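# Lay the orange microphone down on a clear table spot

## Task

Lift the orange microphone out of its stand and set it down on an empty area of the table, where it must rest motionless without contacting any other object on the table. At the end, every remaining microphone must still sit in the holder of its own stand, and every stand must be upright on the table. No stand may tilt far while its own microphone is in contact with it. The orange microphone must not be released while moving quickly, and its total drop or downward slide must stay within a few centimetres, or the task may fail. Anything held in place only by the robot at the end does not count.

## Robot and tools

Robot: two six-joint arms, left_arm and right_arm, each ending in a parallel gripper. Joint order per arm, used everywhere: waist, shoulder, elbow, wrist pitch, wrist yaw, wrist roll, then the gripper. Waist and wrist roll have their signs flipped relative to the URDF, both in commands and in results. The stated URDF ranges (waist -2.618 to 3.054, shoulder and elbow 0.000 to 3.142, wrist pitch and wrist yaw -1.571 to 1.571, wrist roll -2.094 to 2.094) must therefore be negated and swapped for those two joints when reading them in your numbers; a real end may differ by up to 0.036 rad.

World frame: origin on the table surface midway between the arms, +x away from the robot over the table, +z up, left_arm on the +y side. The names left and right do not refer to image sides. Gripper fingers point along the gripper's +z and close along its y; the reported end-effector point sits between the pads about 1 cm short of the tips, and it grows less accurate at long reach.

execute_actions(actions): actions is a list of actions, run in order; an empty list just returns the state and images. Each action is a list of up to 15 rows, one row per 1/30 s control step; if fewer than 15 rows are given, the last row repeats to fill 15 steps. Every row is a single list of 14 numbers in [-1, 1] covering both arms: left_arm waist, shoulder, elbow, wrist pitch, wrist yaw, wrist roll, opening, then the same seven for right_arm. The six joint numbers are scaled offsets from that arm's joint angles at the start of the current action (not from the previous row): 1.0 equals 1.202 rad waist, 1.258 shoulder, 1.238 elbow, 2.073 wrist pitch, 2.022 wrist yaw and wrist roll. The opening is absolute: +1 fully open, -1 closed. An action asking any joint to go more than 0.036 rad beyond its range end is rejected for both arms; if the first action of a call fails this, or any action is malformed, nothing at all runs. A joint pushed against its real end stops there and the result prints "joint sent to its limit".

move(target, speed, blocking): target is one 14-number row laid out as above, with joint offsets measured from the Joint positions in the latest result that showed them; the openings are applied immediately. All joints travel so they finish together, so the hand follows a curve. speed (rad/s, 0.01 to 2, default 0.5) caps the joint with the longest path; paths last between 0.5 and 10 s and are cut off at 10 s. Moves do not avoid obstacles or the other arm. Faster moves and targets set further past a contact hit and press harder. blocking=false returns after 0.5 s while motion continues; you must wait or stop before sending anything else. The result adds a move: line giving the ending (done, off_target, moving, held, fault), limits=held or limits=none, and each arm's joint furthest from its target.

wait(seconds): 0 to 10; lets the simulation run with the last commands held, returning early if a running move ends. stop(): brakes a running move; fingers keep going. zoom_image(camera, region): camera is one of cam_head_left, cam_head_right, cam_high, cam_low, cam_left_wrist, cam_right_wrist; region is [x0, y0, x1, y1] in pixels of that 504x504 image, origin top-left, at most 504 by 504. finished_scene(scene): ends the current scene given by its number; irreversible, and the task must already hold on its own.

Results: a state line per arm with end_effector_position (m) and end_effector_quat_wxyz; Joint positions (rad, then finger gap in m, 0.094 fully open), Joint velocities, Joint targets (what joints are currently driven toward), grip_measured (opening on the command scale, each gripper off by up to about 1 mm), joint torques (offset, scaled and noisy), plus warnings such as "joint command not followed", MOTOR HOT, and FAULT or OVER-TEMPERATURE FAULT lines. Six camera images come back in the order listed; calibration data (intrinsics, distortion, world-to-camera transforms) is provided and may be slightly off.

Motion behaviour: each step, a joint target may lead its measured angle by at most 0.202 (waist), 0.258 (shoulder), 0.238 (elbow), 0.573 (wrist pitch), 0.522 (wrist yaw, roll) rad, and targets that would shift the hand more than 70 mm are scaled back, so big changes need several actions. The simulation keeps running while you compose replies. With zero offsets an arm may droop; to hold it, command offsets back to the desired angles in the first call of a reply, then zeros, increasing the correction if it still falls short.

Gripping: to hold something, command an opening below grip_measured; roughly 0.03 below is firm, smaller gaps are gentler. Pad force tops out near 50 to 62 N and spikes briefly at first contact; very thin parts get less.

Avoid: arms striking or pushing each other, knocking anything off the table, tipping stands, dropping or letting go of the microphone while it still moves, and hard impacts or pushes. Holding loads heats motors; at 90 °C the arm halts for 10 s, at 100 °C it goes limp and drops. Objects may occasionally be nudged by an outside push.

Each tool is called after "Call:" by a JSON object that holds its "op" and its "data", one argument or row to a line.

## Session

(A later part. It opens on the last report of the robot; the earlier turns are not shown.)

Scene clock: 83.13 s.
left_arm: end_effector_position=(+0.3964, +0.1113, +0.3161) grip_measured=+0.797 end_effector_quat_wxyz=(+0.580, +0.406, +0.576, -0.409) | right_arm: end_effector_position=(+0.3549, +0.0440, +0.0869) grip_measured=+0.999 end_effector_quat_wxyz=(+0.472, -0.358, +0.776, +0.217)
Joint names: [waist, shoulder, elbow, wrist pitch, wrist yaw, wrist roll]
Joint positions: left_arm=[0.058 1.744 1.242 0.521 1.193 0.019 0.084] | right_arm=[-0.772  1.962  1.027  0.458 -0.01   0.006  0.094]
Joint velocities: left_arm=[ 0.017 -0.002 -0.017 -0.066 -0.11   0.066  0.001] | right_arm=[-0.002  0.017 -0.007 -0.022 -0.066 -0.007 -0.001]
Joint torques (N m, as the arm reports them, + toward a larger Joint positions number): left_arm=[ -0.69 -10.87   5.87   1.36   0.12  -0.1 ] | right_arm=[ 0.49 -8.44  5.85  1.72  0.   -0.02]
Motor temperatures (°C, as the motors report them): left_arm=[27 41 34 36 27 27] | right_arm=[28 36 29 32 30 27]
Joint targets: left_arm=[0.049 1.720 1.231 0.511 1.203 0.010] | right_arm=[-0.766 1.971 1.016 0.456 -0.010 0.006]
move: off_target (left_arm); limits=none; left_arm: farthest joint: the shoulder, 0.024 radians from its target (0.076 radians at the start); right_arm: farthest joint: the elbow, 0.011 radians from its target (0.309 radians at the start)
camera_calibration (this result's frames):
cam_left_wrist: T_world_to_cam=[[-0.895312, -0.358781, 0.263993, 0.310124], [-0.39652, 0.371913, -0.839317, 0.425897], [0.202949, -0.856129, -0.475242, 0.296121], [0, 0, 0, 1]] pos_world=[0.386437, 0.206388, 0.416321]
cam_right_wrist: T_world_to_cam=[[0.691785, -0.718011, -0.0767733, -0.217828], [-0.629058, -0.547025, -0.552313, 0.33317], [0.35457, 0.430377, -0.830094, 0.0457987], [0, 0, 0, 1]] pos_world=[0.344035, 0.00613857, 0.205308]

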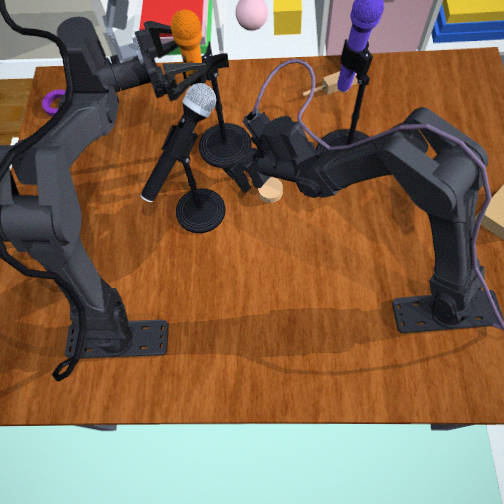

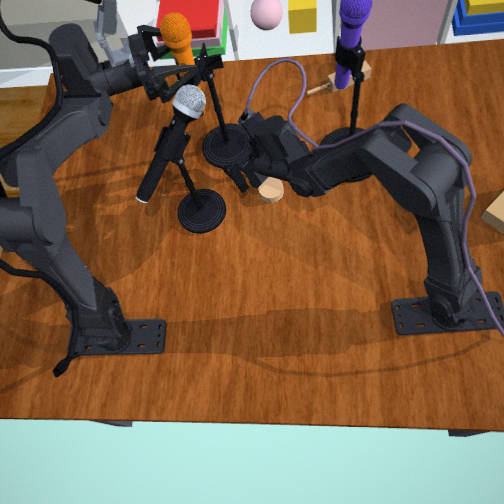

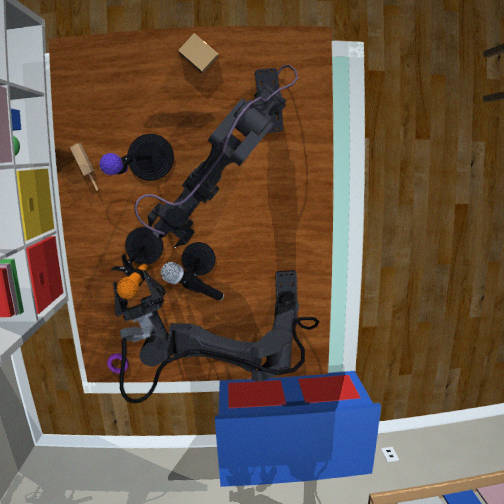

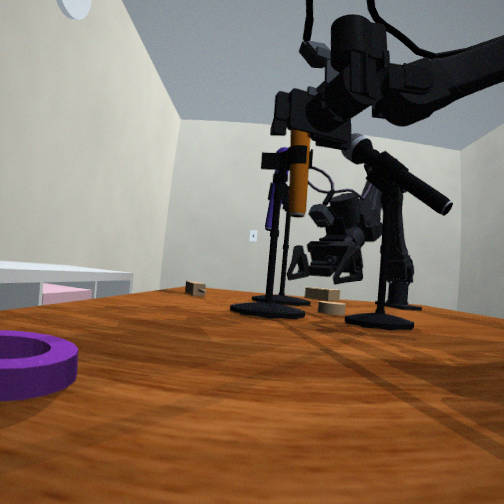

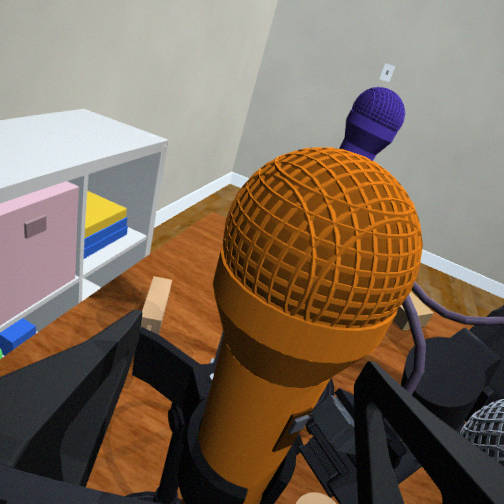

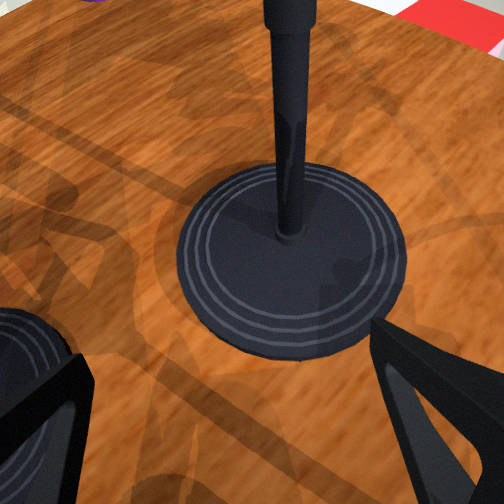

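Call:
{"op": "move", "data": {
  "target": [0,0,-0.02,0,0.01,0,0.8,0.035,0.29,0.21,0.12,0,0,1],
  "speed": 0.3
}}

Scene clock: 88.53 s.
left_arm: end_effector_position=(+0.3938, +0.1107, +0.3106) grip_measured=+0.797 end_effector_quat_wxyz=(+0.574, +0.406, +0.578, -0.415) | right_arm: end_effector_position=(+0.4183, +0.0838, +0.0476) grip_measured=+0.999 end_effector_quat_wxyz=(+0.529, -0.329, +0.747, +0.232)
Joint names: [waist, shoulder, elbow, wrist pitch, wrist yaw, wrist roll]
Joint positions: left_arm=[0.058 1.744 1.227 0.521 1.203 0.019 0.084] | right_arm=[-0.736  2.314  1.265  0.71  -0.01   0.006  0.094]
Joint velocities: left_arm=[ 0.017 -0.002  0.017  0.007 -0.051 -0.051  0.001] | right_arm=[-0.007  0.007 -0.002  0.037  0.022  0.007  0.   ]
Joint torques (N m, as the arm reports them, + toward a larger Joint positions number): left_arm=[ 0.03 -8.84  5.85  1.46  0.13  0.  ] | right_arm=[  0.51 -10.3    8.11   1.79   0.    -0.02]
Motor temperatures (°C, as the motors report them): left_arm=[27 41 33 36 27 27] | right_arm=[28 37 29 33 30 27]
Joint targets: left_arm=[0.058 1.744 1.217 0.521 1.213 0.019] | right_arm=[-0.730 2.327 1.287 0.707 -0.010 0.006]
move: off_target (right_arm); limits=none; left_arm: farthest joint: the elbow, 0.010 radians from its target (0.025 radians at the start); right_arm: farthest joint: the elbow, 0.022 radians from its target (0.260 radians at the start)
camera_calibration (this result's frames):
cam_left_wrist: T_world_to_cam=[[-0.895045, -0.34973, 0.276738, 0.303905], [-0.404778, 0.37656, -0.833281, 0.421289], [0.187215, -0.857841, -0.478601, 0.300981], [0, 0, 0, 1]] pos_world=[0.386189, 0.205839, 0.411]
cam_right_wrist: T_world_to_cam=[[0.673648, -0.733825, -0.0877425, -0.226704], [-0.590814, -0.463394, -0.660458, 0.355215], [0.444002, 0.496756, -0.745719, -0.0734243], [0, 0, 0, 1]] pos_world=[0.395185, 0.0347174, 0.159959]

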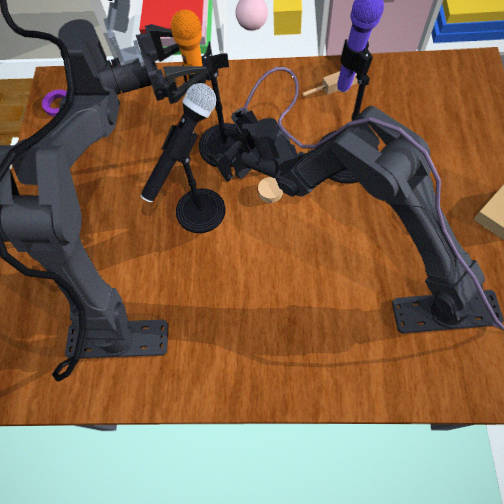

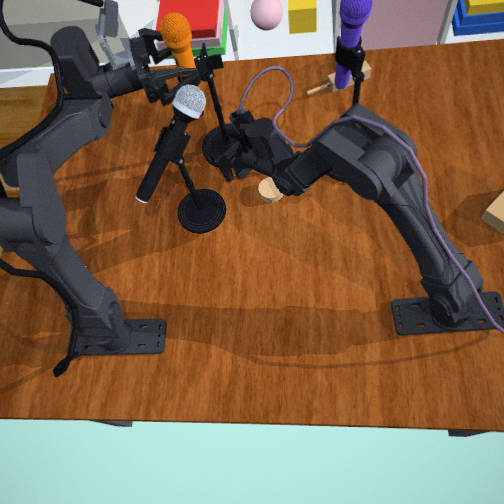

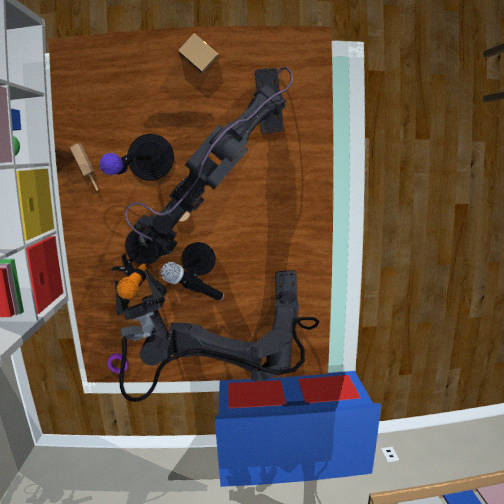

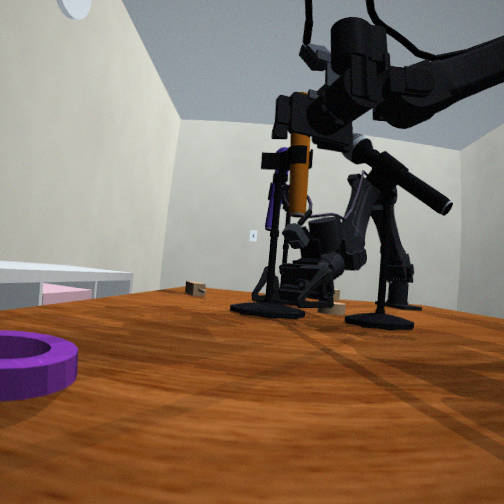

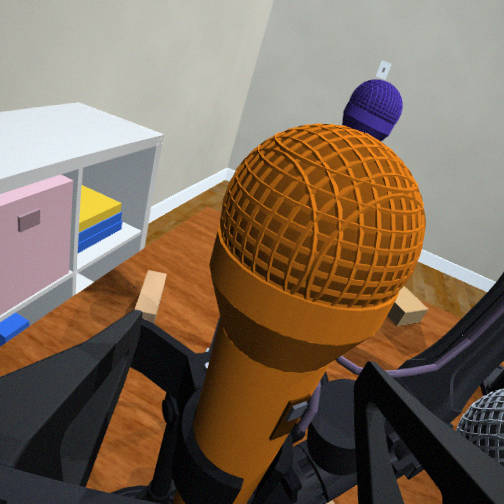

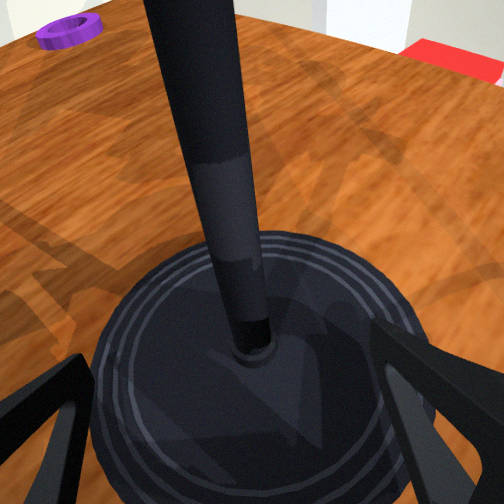

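Call:
{"op": "move", "data": {
  "target": [0,0,0,0,0,0,0.8,0,0.06,0.165,-0.055,0,0,1],
  "speed": 0.2
}}

Scene clock: 92.27 s.
left_arm: end_effector_position=(+0.3938, +0.1107, +0.3106) grip_measured=+0.797 end_effector_quat_wxyz=(+0.574, +0.406, +0.578, -0.415) | right_arm: end_effector_position=(+0.4428, +0.1099, +0.0698) grip_measured=+0.999 end_effector_quat_wxyz=(+0.544, -0.325, +0.737, +0.238)
Joint names: [waist, shoulder, elbow, wrist pitch, wrist yaw, wrist roll]
Joint positions: left_arm=[0.058 1.744 1.227 0.521 1.203 0.019 0.084] | right_arm=[-0.736  2.372  1.451  0.621 -0.01   0.006  0.094]
Joint velocities: left_arm=[-0.012  0.002  0.002 -0.037 -0.066  0.051  0.   ] | right_arm=[-0.002 -0.002  0.002 -0.051 -0.007  0.007 -0.001]
Joint torques (N m, as the arm reports them, + toward a larger Joint positions number): left_arm=[ 0.03 -8.84  6.72  1.46  0.04  0.  ] | right_arm=[ -0.06 -10.71   8.42   1.62   0.    -0.01]
Motor temperatures (°C, as the motors report them): left_arm=[27 41 33 36 27 27] | right_arm=[28 38 30 34 30 27]
Joint targets: left_arm=[0.058 1.744 1.227 0.521 1.203 0.019] | right_arm=[-0.736 2.390 1.470 0.596 -0.010 0.006]
move: off_target (right_arm); limits=none; left_arm: farthest joint: the waist, 0.000 radians from its target (0.000 radians at the start); right_arm: farthest joint: the wrist pitch, 0.025 radians from its target (0.114 radians at the start)
camera_calibration (this result's frames):
cam_left_wrist: T_world_to_cam=[[-0.895045, -0.34973, 0.276738, 0.303905], [-0.404778, 0.37656, -0.833281, 0.421289], [0.187215, -0.857841, -0.478601, 0.300981], [0, 0, 0, 1]] pos_world=[0.386189, 0.205839, 0.411]
cam_right_wrist: T_world_to_cam=[[0.676023, -0.731296, -0.0905491, -0.223243], [-0.572843, -0.444254, -0.688832, 0.388387], [0.463513, 0.517536, -0.719244, -0.0934432], [0, 0, 0, 1]] pos_world=[0.416714, 0.0576462, 0.18011]

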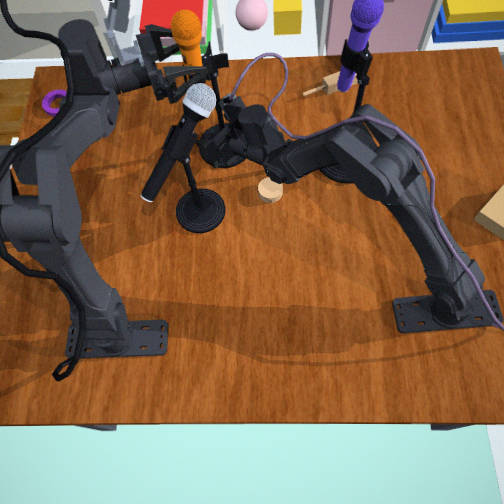

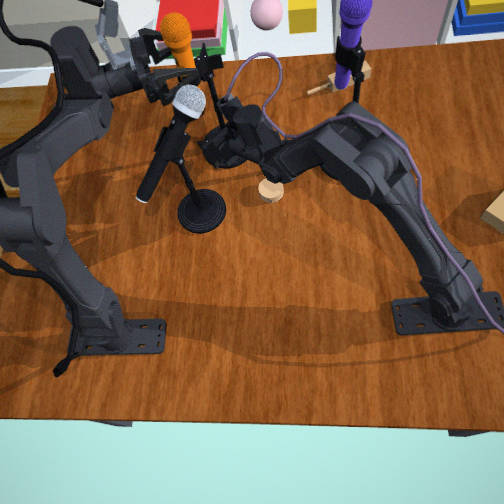

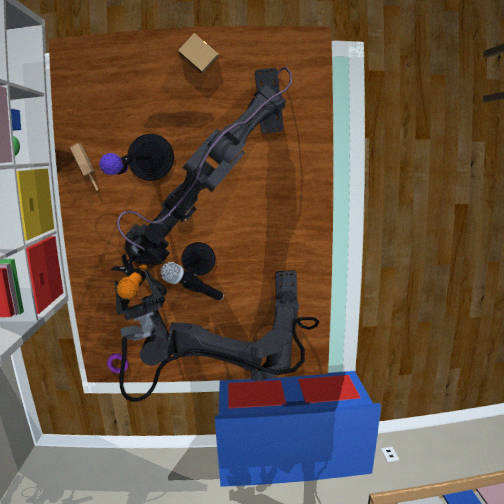

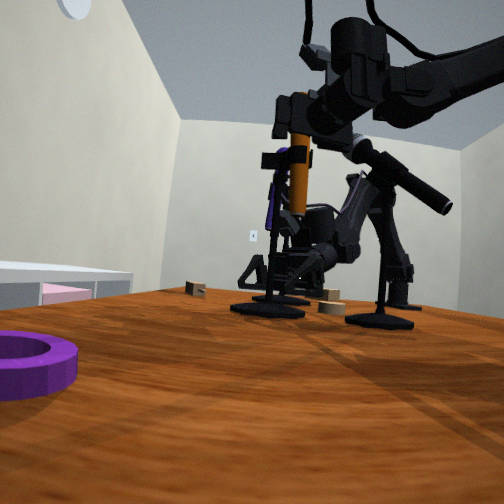

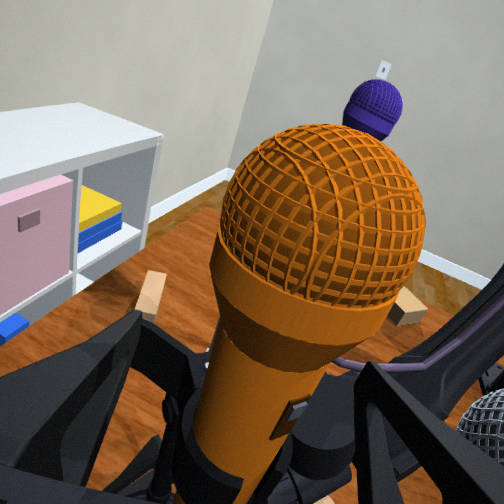

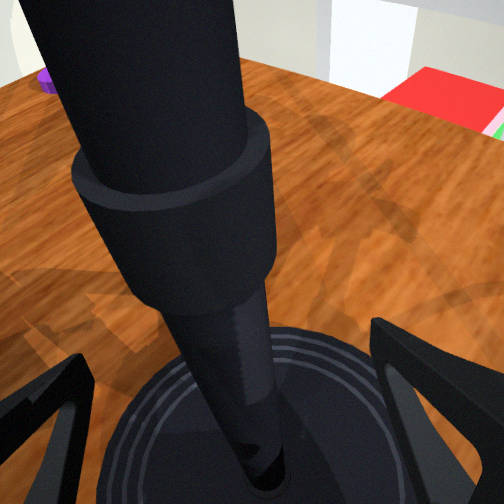

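Call:
{"op": "move", "data": {
  "target": [0,0,0,0,0,0,0.8,0,0,0,0,0,0,-0.9]
}}

Call:
{"op": "move", "data": {
  "target": [0,0,0,0,0,0,-0.36,0,0.03,0,-0.05,0,0,-0.9],
  "speed": 0.1
}}

Call:
{"op": "move", "data": {
  "target": [0,-0.07,0.15,0,0,0,-0.36,0,0.04,0,-0.06,0,0,-0.9],
  "speed": 0.1
}}

Scene clock: 95.53 s.
left_arm: end_effector_position=(+0.3938, +0.1107, +0.3106) grip_measured=+0.797 end_effector_quat_wxyz=(+0.574, +0.406, +0.578, -0.415) | right_arm: end_effector_position=(+0.4482, +0.1052, +0.0707) grip_measured=-0.832 end_effector_quat_wxyz=(+0.547, -0.317, +0.739, +0.233)
Joint names: [waist, shoulder, elbow, wrist pitch, wrist yaw, wrist roll]
Joint positions: left_arm=[0.058 1.744 1.227 0.521 1.203 0.019 0.084] | right_arm=[-0.729  2.372  1.451  0.624  0.003  0.002  0.008]
Joint velocities: left_arm=[ 0.002 -0.007  0.002 -0.007  0.022  0.022  0.   ] | right_arm=[-0.002  0.007 -0.002 -0.037  0.022  0.037 -0.   ]
Joint torques (N m, as the arm reports them, + toward a larger Joint positions number): left_arm=[ 0.02 -8.84  6.72  1.46  0.03  0.  ] | right_arm=[ -0.74 -12.03   6.88   1.81  -0.14   0.03]
Motor temperatures (°C, as the motors report them): left_arm=[27 40 33 35 27 27] | right_arm=[28 40 30 34 30 27]
Joint targets: left_arm=[0.058 1.744 1.227 0.521 1.203 0.019] | right_arm=[-0.736 2.372 1.451 0.621 -0.010 0.006]
move: done; limits=none; left_arm: farthest joint: the waist, 0.000 radians from its target (0.000 radians at the start); right_arm: farthest joint: the wrist yaw, 0.013 radians from its target (0.000 radians at the start)
camera_calibration (this result's frames):
cam_left_wrist: T_world_to_cam=[[-0.895045, -0.34973, 0.276738, 0.303905], [-0.404778, 0.37656, -0.833281, 0.421289], [0.187215, -0.857841, -0.478601, 0.300981], [0, 0, 0, 1]] pos_world=[0.386189, 0.205839, 0.411]
cam_right_wrist: T_world_to_cam=[[0.660898, -0.744968, -0.0907513, -0.222025], [-0.580282, -0.430586, -0.69128, 0.392004], [0.475905, 0.509527, -0.716865, -0.0977913], [0, 0, 0, 1]] pos_world=[0.420748, 0.0532169, 0.180732]

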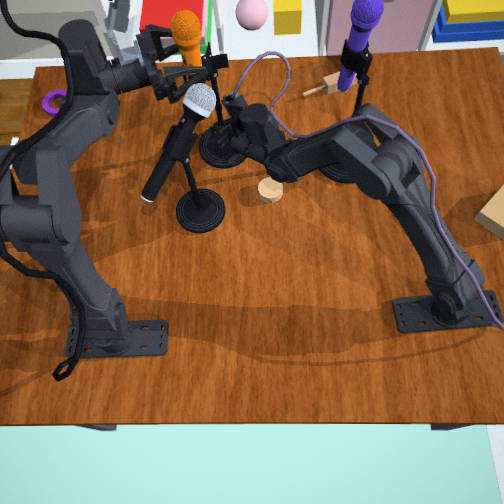

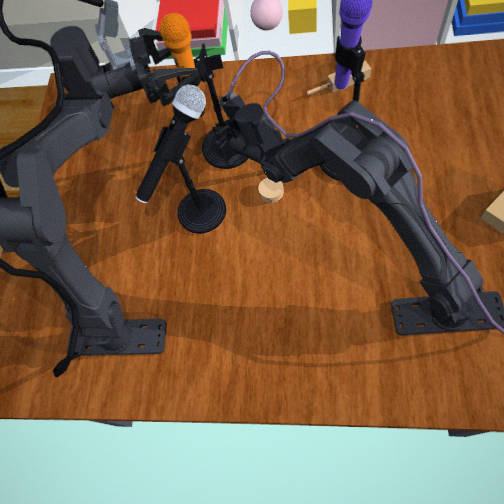

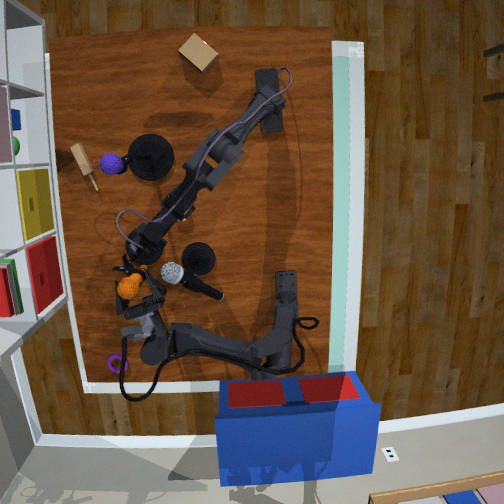

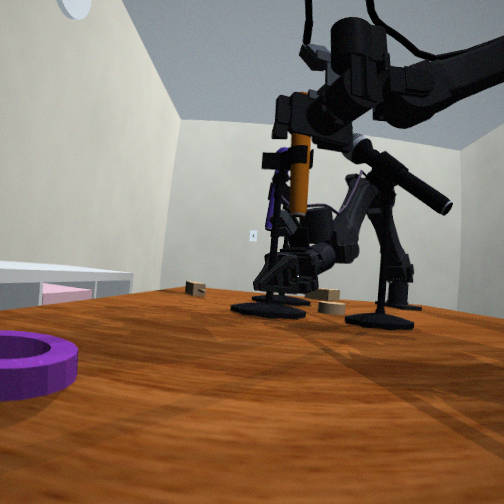

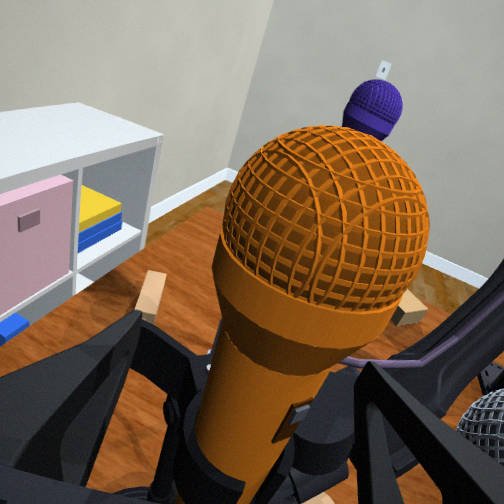

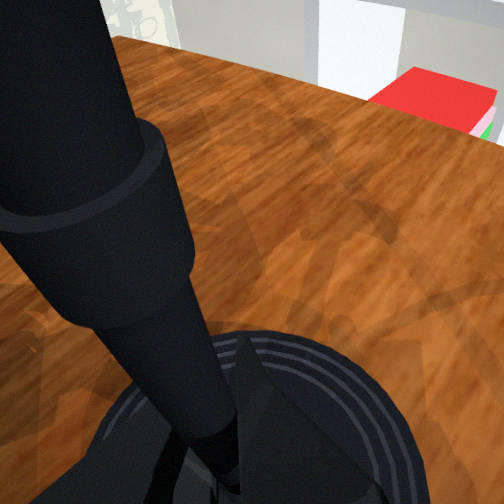

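Scene clock: 96.80 s.
left_arm: end_effector_position=(+0.3930, +0.1104, +0.3106) grip_measured=-0.296 end_effector_quat_wxyz=(+0.573, +0.407, +0.577, -0.416) | right_arm: end_effector_position=(+0.4480, +0.1046, +0.0686) grip_measured=-0.832 end_effector_quat_wxyz=(+0.545, -0.316, +0.741, +0.231)
Joint names: [waist, shoulder, elbow, wrist pitch, wrist yaw, wrist roll]
Joint positions: left_arm=[0.058 1.744 1.227 0.522 1.208 0.019 0.033] | right_arm=[-0.729  2.373  1.451  0.618  0.004  0.001  0.008]
Joint velocities: left_arm=[ 0.012 -0.002 -0.002 -0.051  0.051  0.022  0.   ] | right_arm=[ 0.002  0.007 -0.012  0.007  0.037  0.007 -0.001]
Joint torques (N m, as the arm reports them, + toward a larger Joint positions number): left_arm=[ 0.02 -8.84  6.73  1.46 -0.01  0.  ] | right_arm=[-0.06 -9.32  6.87  0.91 -0.02  0.  ]
Motor temperatures (°C, as the motors report them): left_arm=[27 40 33 35 27 27] | right_arm=[28 40 30 34 30 27]
Joint targets: left_arm=[0.058 1.744 1.227 0.522 1.203 0.019] | right_arm=[-0.729 2.410 1.451 0.521 0.003 0.002]
move: off_target (right_arm); limits=none; left_arm: farthest joint: the wrist yaw, 0.005 radians from its target (0.000 radians at the start); right_arm: farthest joint: the wrist pitch, 0.097 radians from its target (0.104 radians at the start)
camera_calibration (this result's frames):
cam_left_wrist: T_world_to_cam=[[-0.896742, -0.345632, 0.276392, 0.30343], [-0.402732, 0.378417, -0.833431, 0.420153], [0.183469, -0.858685, -0.478539, 0.302467], [0, 0, 0, 1]] pos_world=[0.385814, 0.205606, 0.411045]
cam_right_wrist: T_world_to_cam=[[0.658953, -0.746642, -0.0911376, -0.221448], [-0.585049, -0.432606, -0.685981, 0.39226], [0.472755, 0.505349, -0.721889, -0.0966798], [0, 0, 0, 1]] pos_world=[0.421121, 0.0532083, 0.179108]

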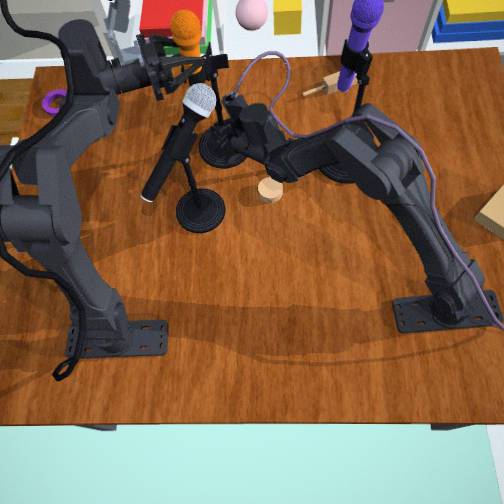

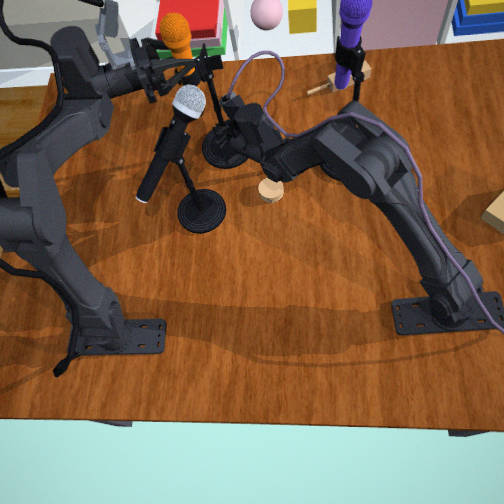

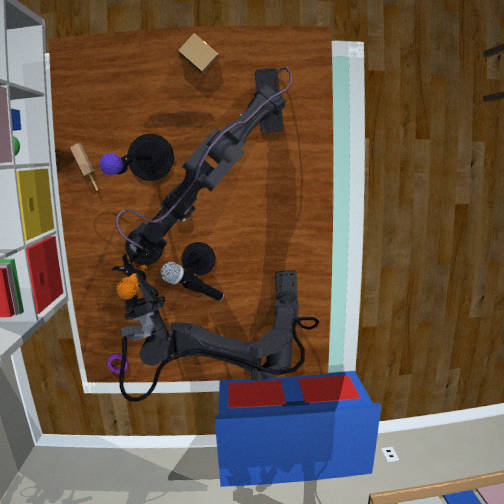

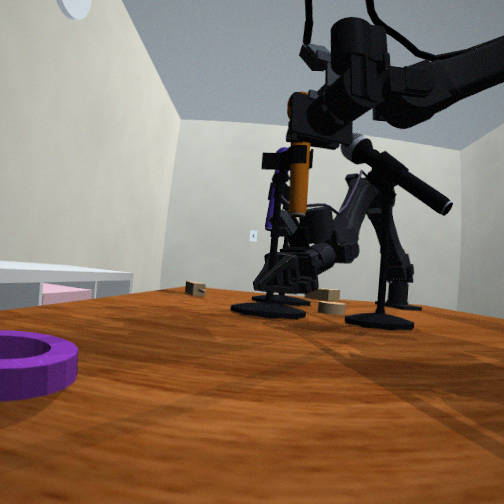

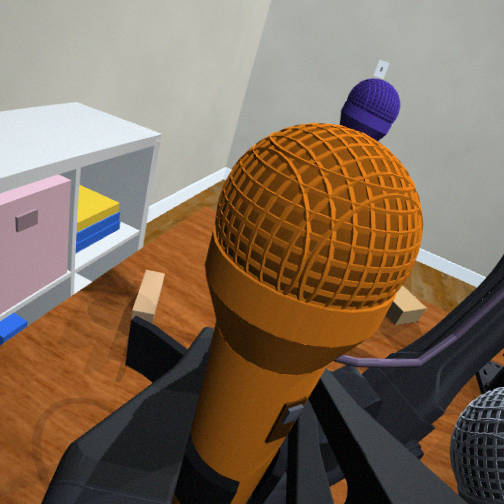

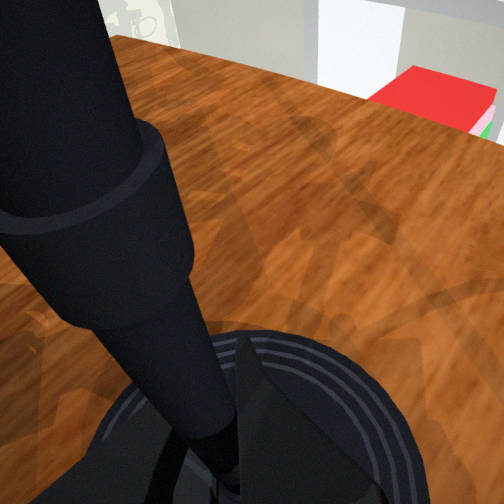

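Scene clock: 99.03 s.
left_arm: end_effector_position=(+0.3988, +0.1105, +0.3279) grip_measured=-0.296 end_effector_quat_wxyz=(+0.565, +0.404, +0.586, -0.417) | right_arm: end_effector_position=(+0.4483, +0.1051, +0.0686) grip_measured=-0.832 end_effector_quat_wxyz=(+0.541, -0.312, +0.745, +0.235)
Joint names: [waist, shoulder, elbow, wrist pitch, wrist yaw, wrist roll]
Joint positions: left_arm=[ 0.058  1.744  1.32   0.387  1.204 -0.003  0.033] | right_arm=[-0.729  2.373  1.456  0.607  0.004 -0.014  0.008]
Joint velocities: left_arm=[ 0.012  0.002 -0.002 -0.051 -0.022 -0.022 -0.001] | right_arm=[ 0.002 -0.002 -0.007 -0.022  0.022  0.037 -0.001]
Joint torques (N m, as the arm reports them, + toward a larger Joint positions number): left_arm=[  0.03 -15.07  13.24   2.61   0.08   0.19] | right_arm=[-0.06 -8.36  6.43  0.75  0.01  0.12]
Motor temperatures (°C, as the motors report them): left_arm=[27 41 34 36 27 27] | right_arm=[28 41 30 34 30 27]
Joint targets: left_arm=[0.058 1.670 1.397 0.499 1.207 0.015] | right_arm=[-0.729 2.423 1.451 0.494 0.004 0.001]
move: off_target (left_arm, right_arm); limits=none; left_arm: farthest joint: the wrist pitch, 0.135 radians from its target (0.000 radians at the start); right_arm: farthest joint: the wrist pitch, 0.114 radians from its target (0.124 radians at the start)
camera_calibration (this result's frames):
cam_left_wrist: T_world_to_cam=[[-0.889403, -0.350988, 0.292866, 0.29616], [-0.421973, 0.384016, -0.821261, 0.439912], [0.175788, -0.854013, -0.489652, 0.31585], [0, 0, 0, 1]] pos_world=[0.393514, 0.204755, 0.429204]
cam_right_wrist: T_world_to_cam=[[0.654519, -0.748735, -0.104879, -0.218189], [-0.596204, -0.425849, -0.680583, 0.396519], [0.464914, 0.507984, -0.725125, -0.0936264], [0, 0, 0, 1]] pos_world=[0.422743, 0.0530516, 0.179089]

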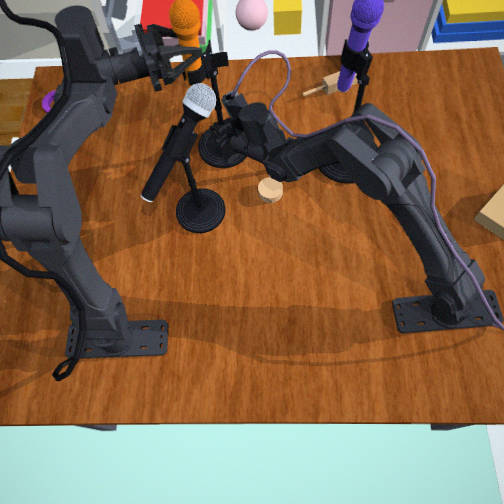

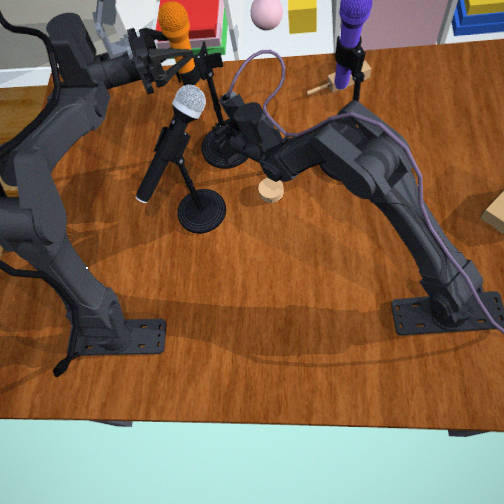

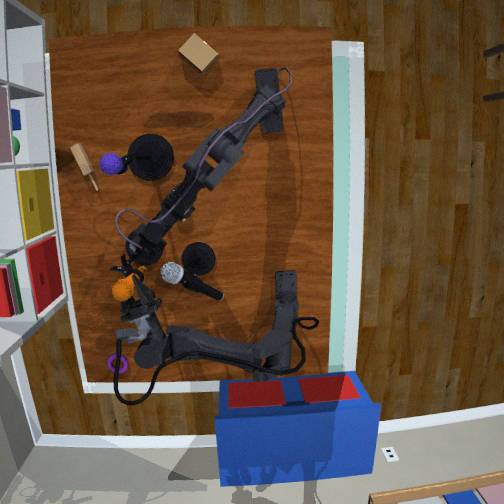

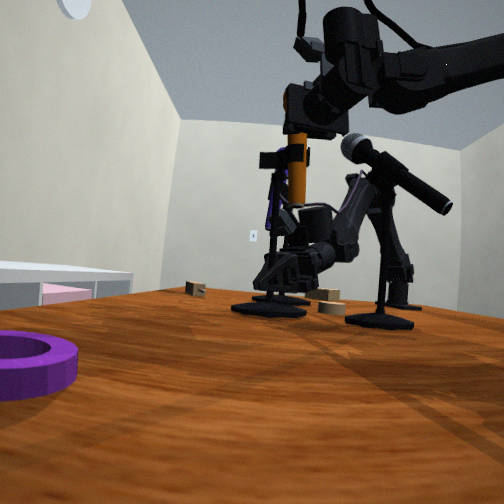

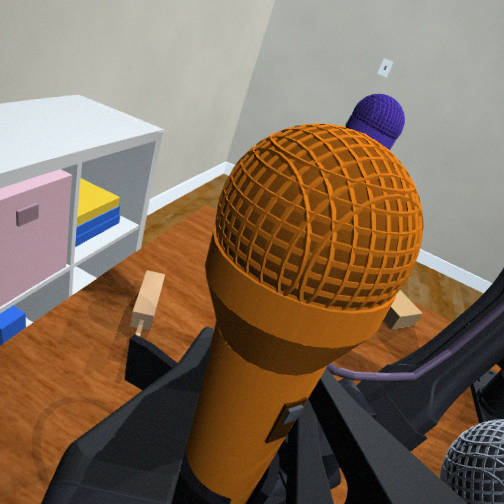

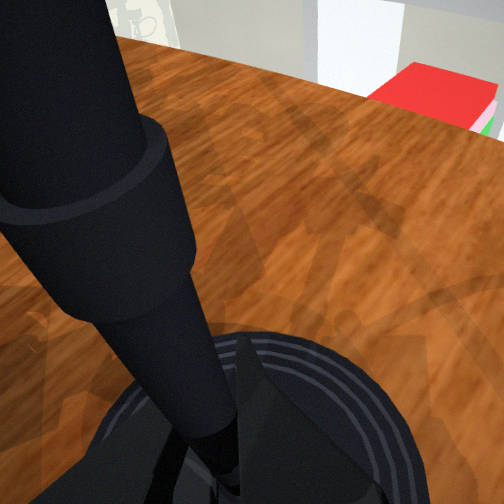

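Sliding. Repeat via actions.

Call:
{"op": "execute_actions", "data": {
  "actions": [
    [[0,-0.05,0.11,0.04,0,0.01,-0.36,0,0.04,0,-0.06,0,0,-0.9]],
    [[0,-0.05,0.11,0.04,0,0.01,-0.36,0,0.04,0,-0.06,0,0,-0.9]],
    [[0,-0.05,0.11,0.04,0,0.01,-0.36,0,0.04,0,-0.06,0,0,-0.9]]
  ]
}}

Scene clock: 103.53 s.
left_arm: end_effector_position=(+0.4065, +0.1101, +0.3719) grip_measured=-0.296 end_effector_quat_wxyz=(+0.570, +0.402, +0.581, -0.419) | right_arm: end_effector_position=(+0.4499, +0.1060, +0.0696) grip_measured=-0.832 end_effector_quat_wxyz=(+0.535, -0.301, +0.752, +0.240)
Joint names: [waist, shoulder, elbow, wrist pitch, wrist yaw, wrist roll]
Joint positions: left_arm=[0.058 1.757 1.492 0.266 1.205 0.03  0.033] | right_arm=[-0.729  2.373  1.472  0.582  0.006 -0.042  0.008]
Joint velocities: left_arm=[-0.012 -0.002  0.007 -0.066 -0.007  0.022  0.   ] | right_arm=[ 0.002  0.017 -0.002  0.051 -0.007 -0.007 -0.001]
Joint torques (N m, as the arm reports them, + toward a larger Joint positions number): left_arm=[  0.03 -14.68  13.36   2.67   0.03   0.09] | right_arm=[-0.05 -8.41  6.61  0.71 -0.01  0.05]
Motor temperatures (°C, as the motors report them): left_arm=[27 44 37 38 27 27] | right_arm=[28 40 30 34 30 27]
Joint targets: left_arm=[0.058 1.691 1.570 0.387 1.205 0.038] | right_arm=[-0.729 2.423 1.468 0.465 0.005 -0.036]
camera_calibration (this result's frames):
cam_left_wrist: T_world_to_cam=[[-0.891659, -0.347069, 0.290667, 0.291274], [-0.415932, 0.374575, -0.82867, 0.480779], [0.178729, -0.859789, -0.47835, 0.33104], [0, 0, 0, 1]] pos_world=[0.400522, 0.205629, 0.472096]
cam_right_wrist: T_world_to_cam=[[0.643242, -0.754653, -0.129376, -0.210986], [-0.617615, -0.411534, -0.670217, 0.405957], [0.452539, 0.511016, -0.730802, -0.0884848], [0, 0, 0, 1]] pos_world=[0.426483, 0.053061, 0.180118]

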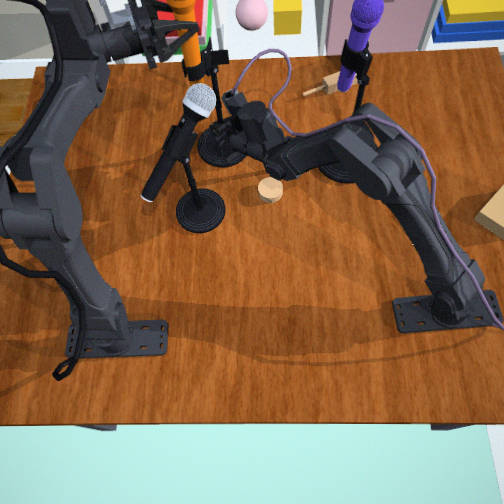

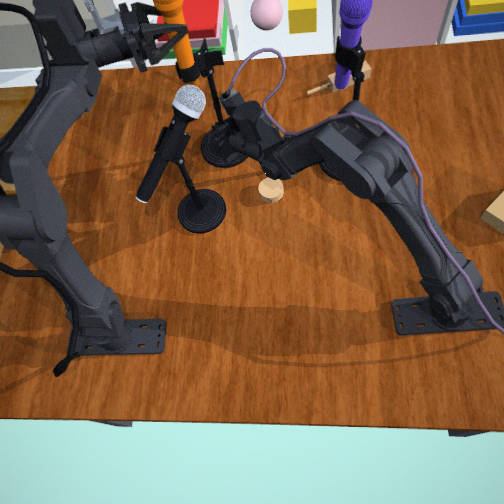

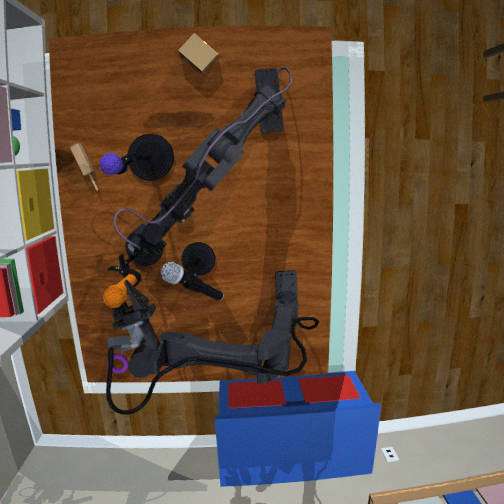

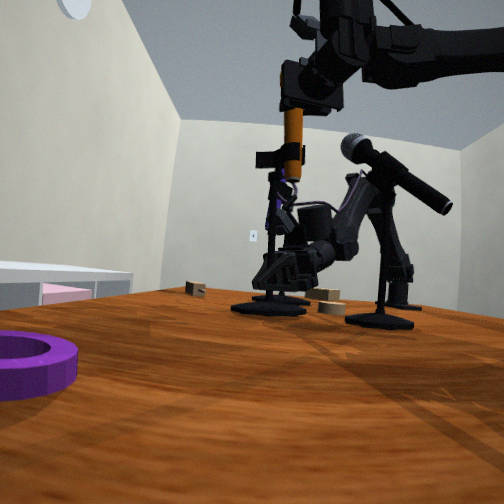

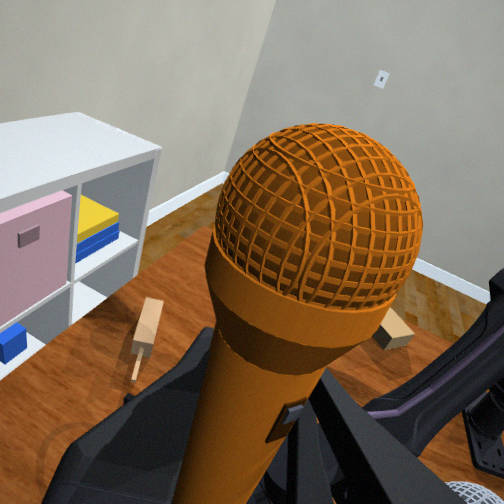

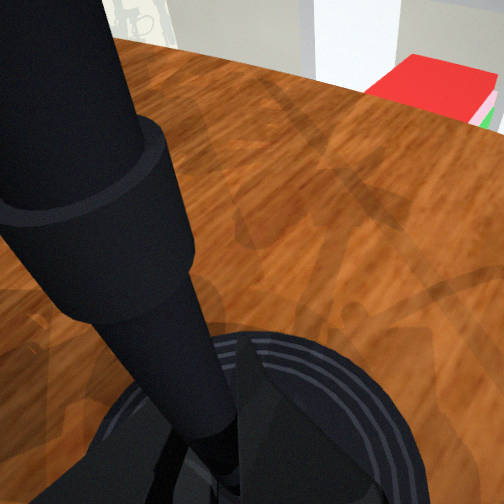

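Call:
{"op": "execute_actions", "data": {
  "actions": [
    [[0,-0.07,0.1,0.035,0,0,-0.36,0,0.04,-0.01,-0.05,0,0.01,-0.9]],
    [[0,-0.06,0.11,0.03,0,0,-0.36,0,0.04,-0.01,-0.05,0,0.01,-0.9]],
    [[0,-0.05,0.11,0.02,0,0,-0.36,0,0.04,-0.01,-0.05,0,0.01,-0.9]],
    [[0,-0.03,0.1,0,0,0,-0.36,0,0.03,0,-0.03,0,0,-0.9]]
  ]
}}

Scene clock: 108.17 s.
left_arm: end_effector_position=(+0.4086, +0.1105, +0.4100) grip_measured=-0.296 end_effector_quat_wxyz=(+0.558, +0.396, +0.595, -0.421) | right_arm: end_effector_position=(+0.4499, +0.1063, +0.0701) grip_measured=-0.832 end_effector_quat_wxyz=(+0.536, -0.304, +0.750, +0.238)
Joint names: [waist, shoulder, elbow, wrist pitch, wrist yaw, wrist roll]
Joint positions: left_arm=[0.058 1.775 1.699 0.015 1.199 0.002 0.033] | right_arm=[-0.729  2.373  1.472  0.584  0.006 -0.035  0.008]
Joint velocities: left_arm=[ 0.022  0.002  0.002 -0.007 -0.051  0.095 -0.002] | right_arm=[-0.012 -0.007  0.002 -0.037  0.007  0.007 -0.001]
Joint torques (N m, as the arm reports them, + toward a larger Joint positions number): left_arm=[  0.03 -13.42  12.36   2.3    0.13   0.07] | right_arm=[-0.05 -9.33  6.96  1.22  0.01 -0.01]
Motor temperatures (°C, as the motors report them): left_arm=[27 46 39 39 27 27] | right_arm=[28 40 30 33 30 27]
Joint targets: left_arm=[0.058 1.726 1.766 0.096 1.205 0.009] | right_arm=[-0.729 2.411 1.472 0.520 0.006 -0.035]
camera_calibration (this result's frames):
cam_left_wrist: T_world_to_cam=[[-0.878473, -0.355622, 0.319088, 0.266073], [-0.448055, 0.381234, -0.808645, 0.517303], [0.165925, -0.853342, -0.494242, 0.360216], [0, 0, 0, 1]] pos_world=[0.405749, 0.204796, 0.511448]
cam_right_wrist: T_world_to_cam=[[0.646175, -0.753147, -0.1234, -0.212663], [-0.612333, -0.415118, -0.672848, 0.404616], [0.455528, 0.510339, -0.729416, -0.0895857], [0, 0, 0, 1]] pos_world=[0.425986, 0.0535159, 0.180657]

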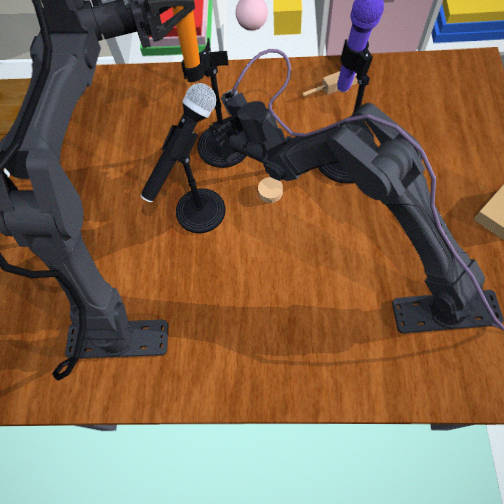

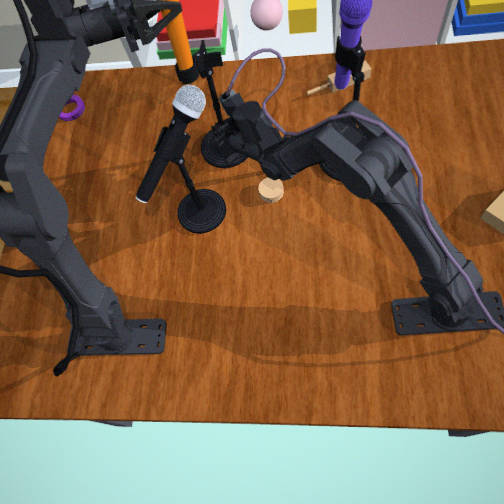

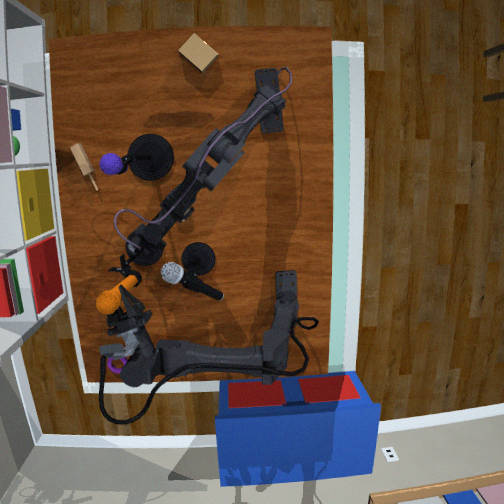

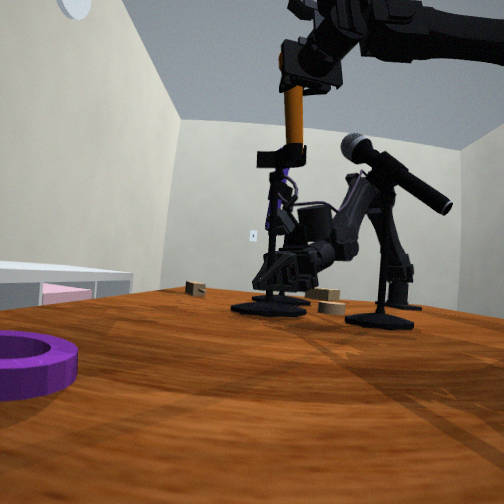

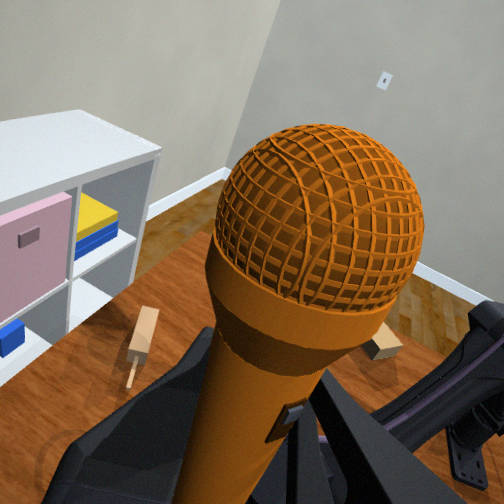

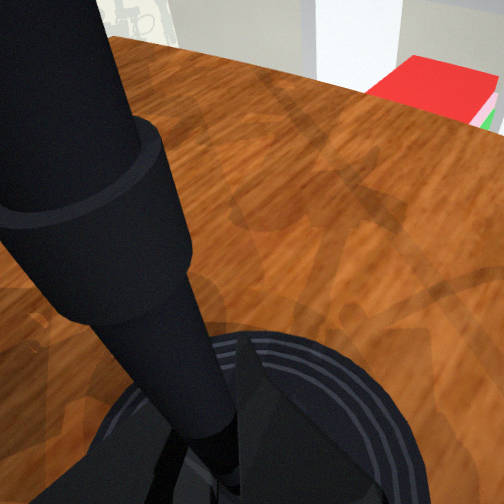

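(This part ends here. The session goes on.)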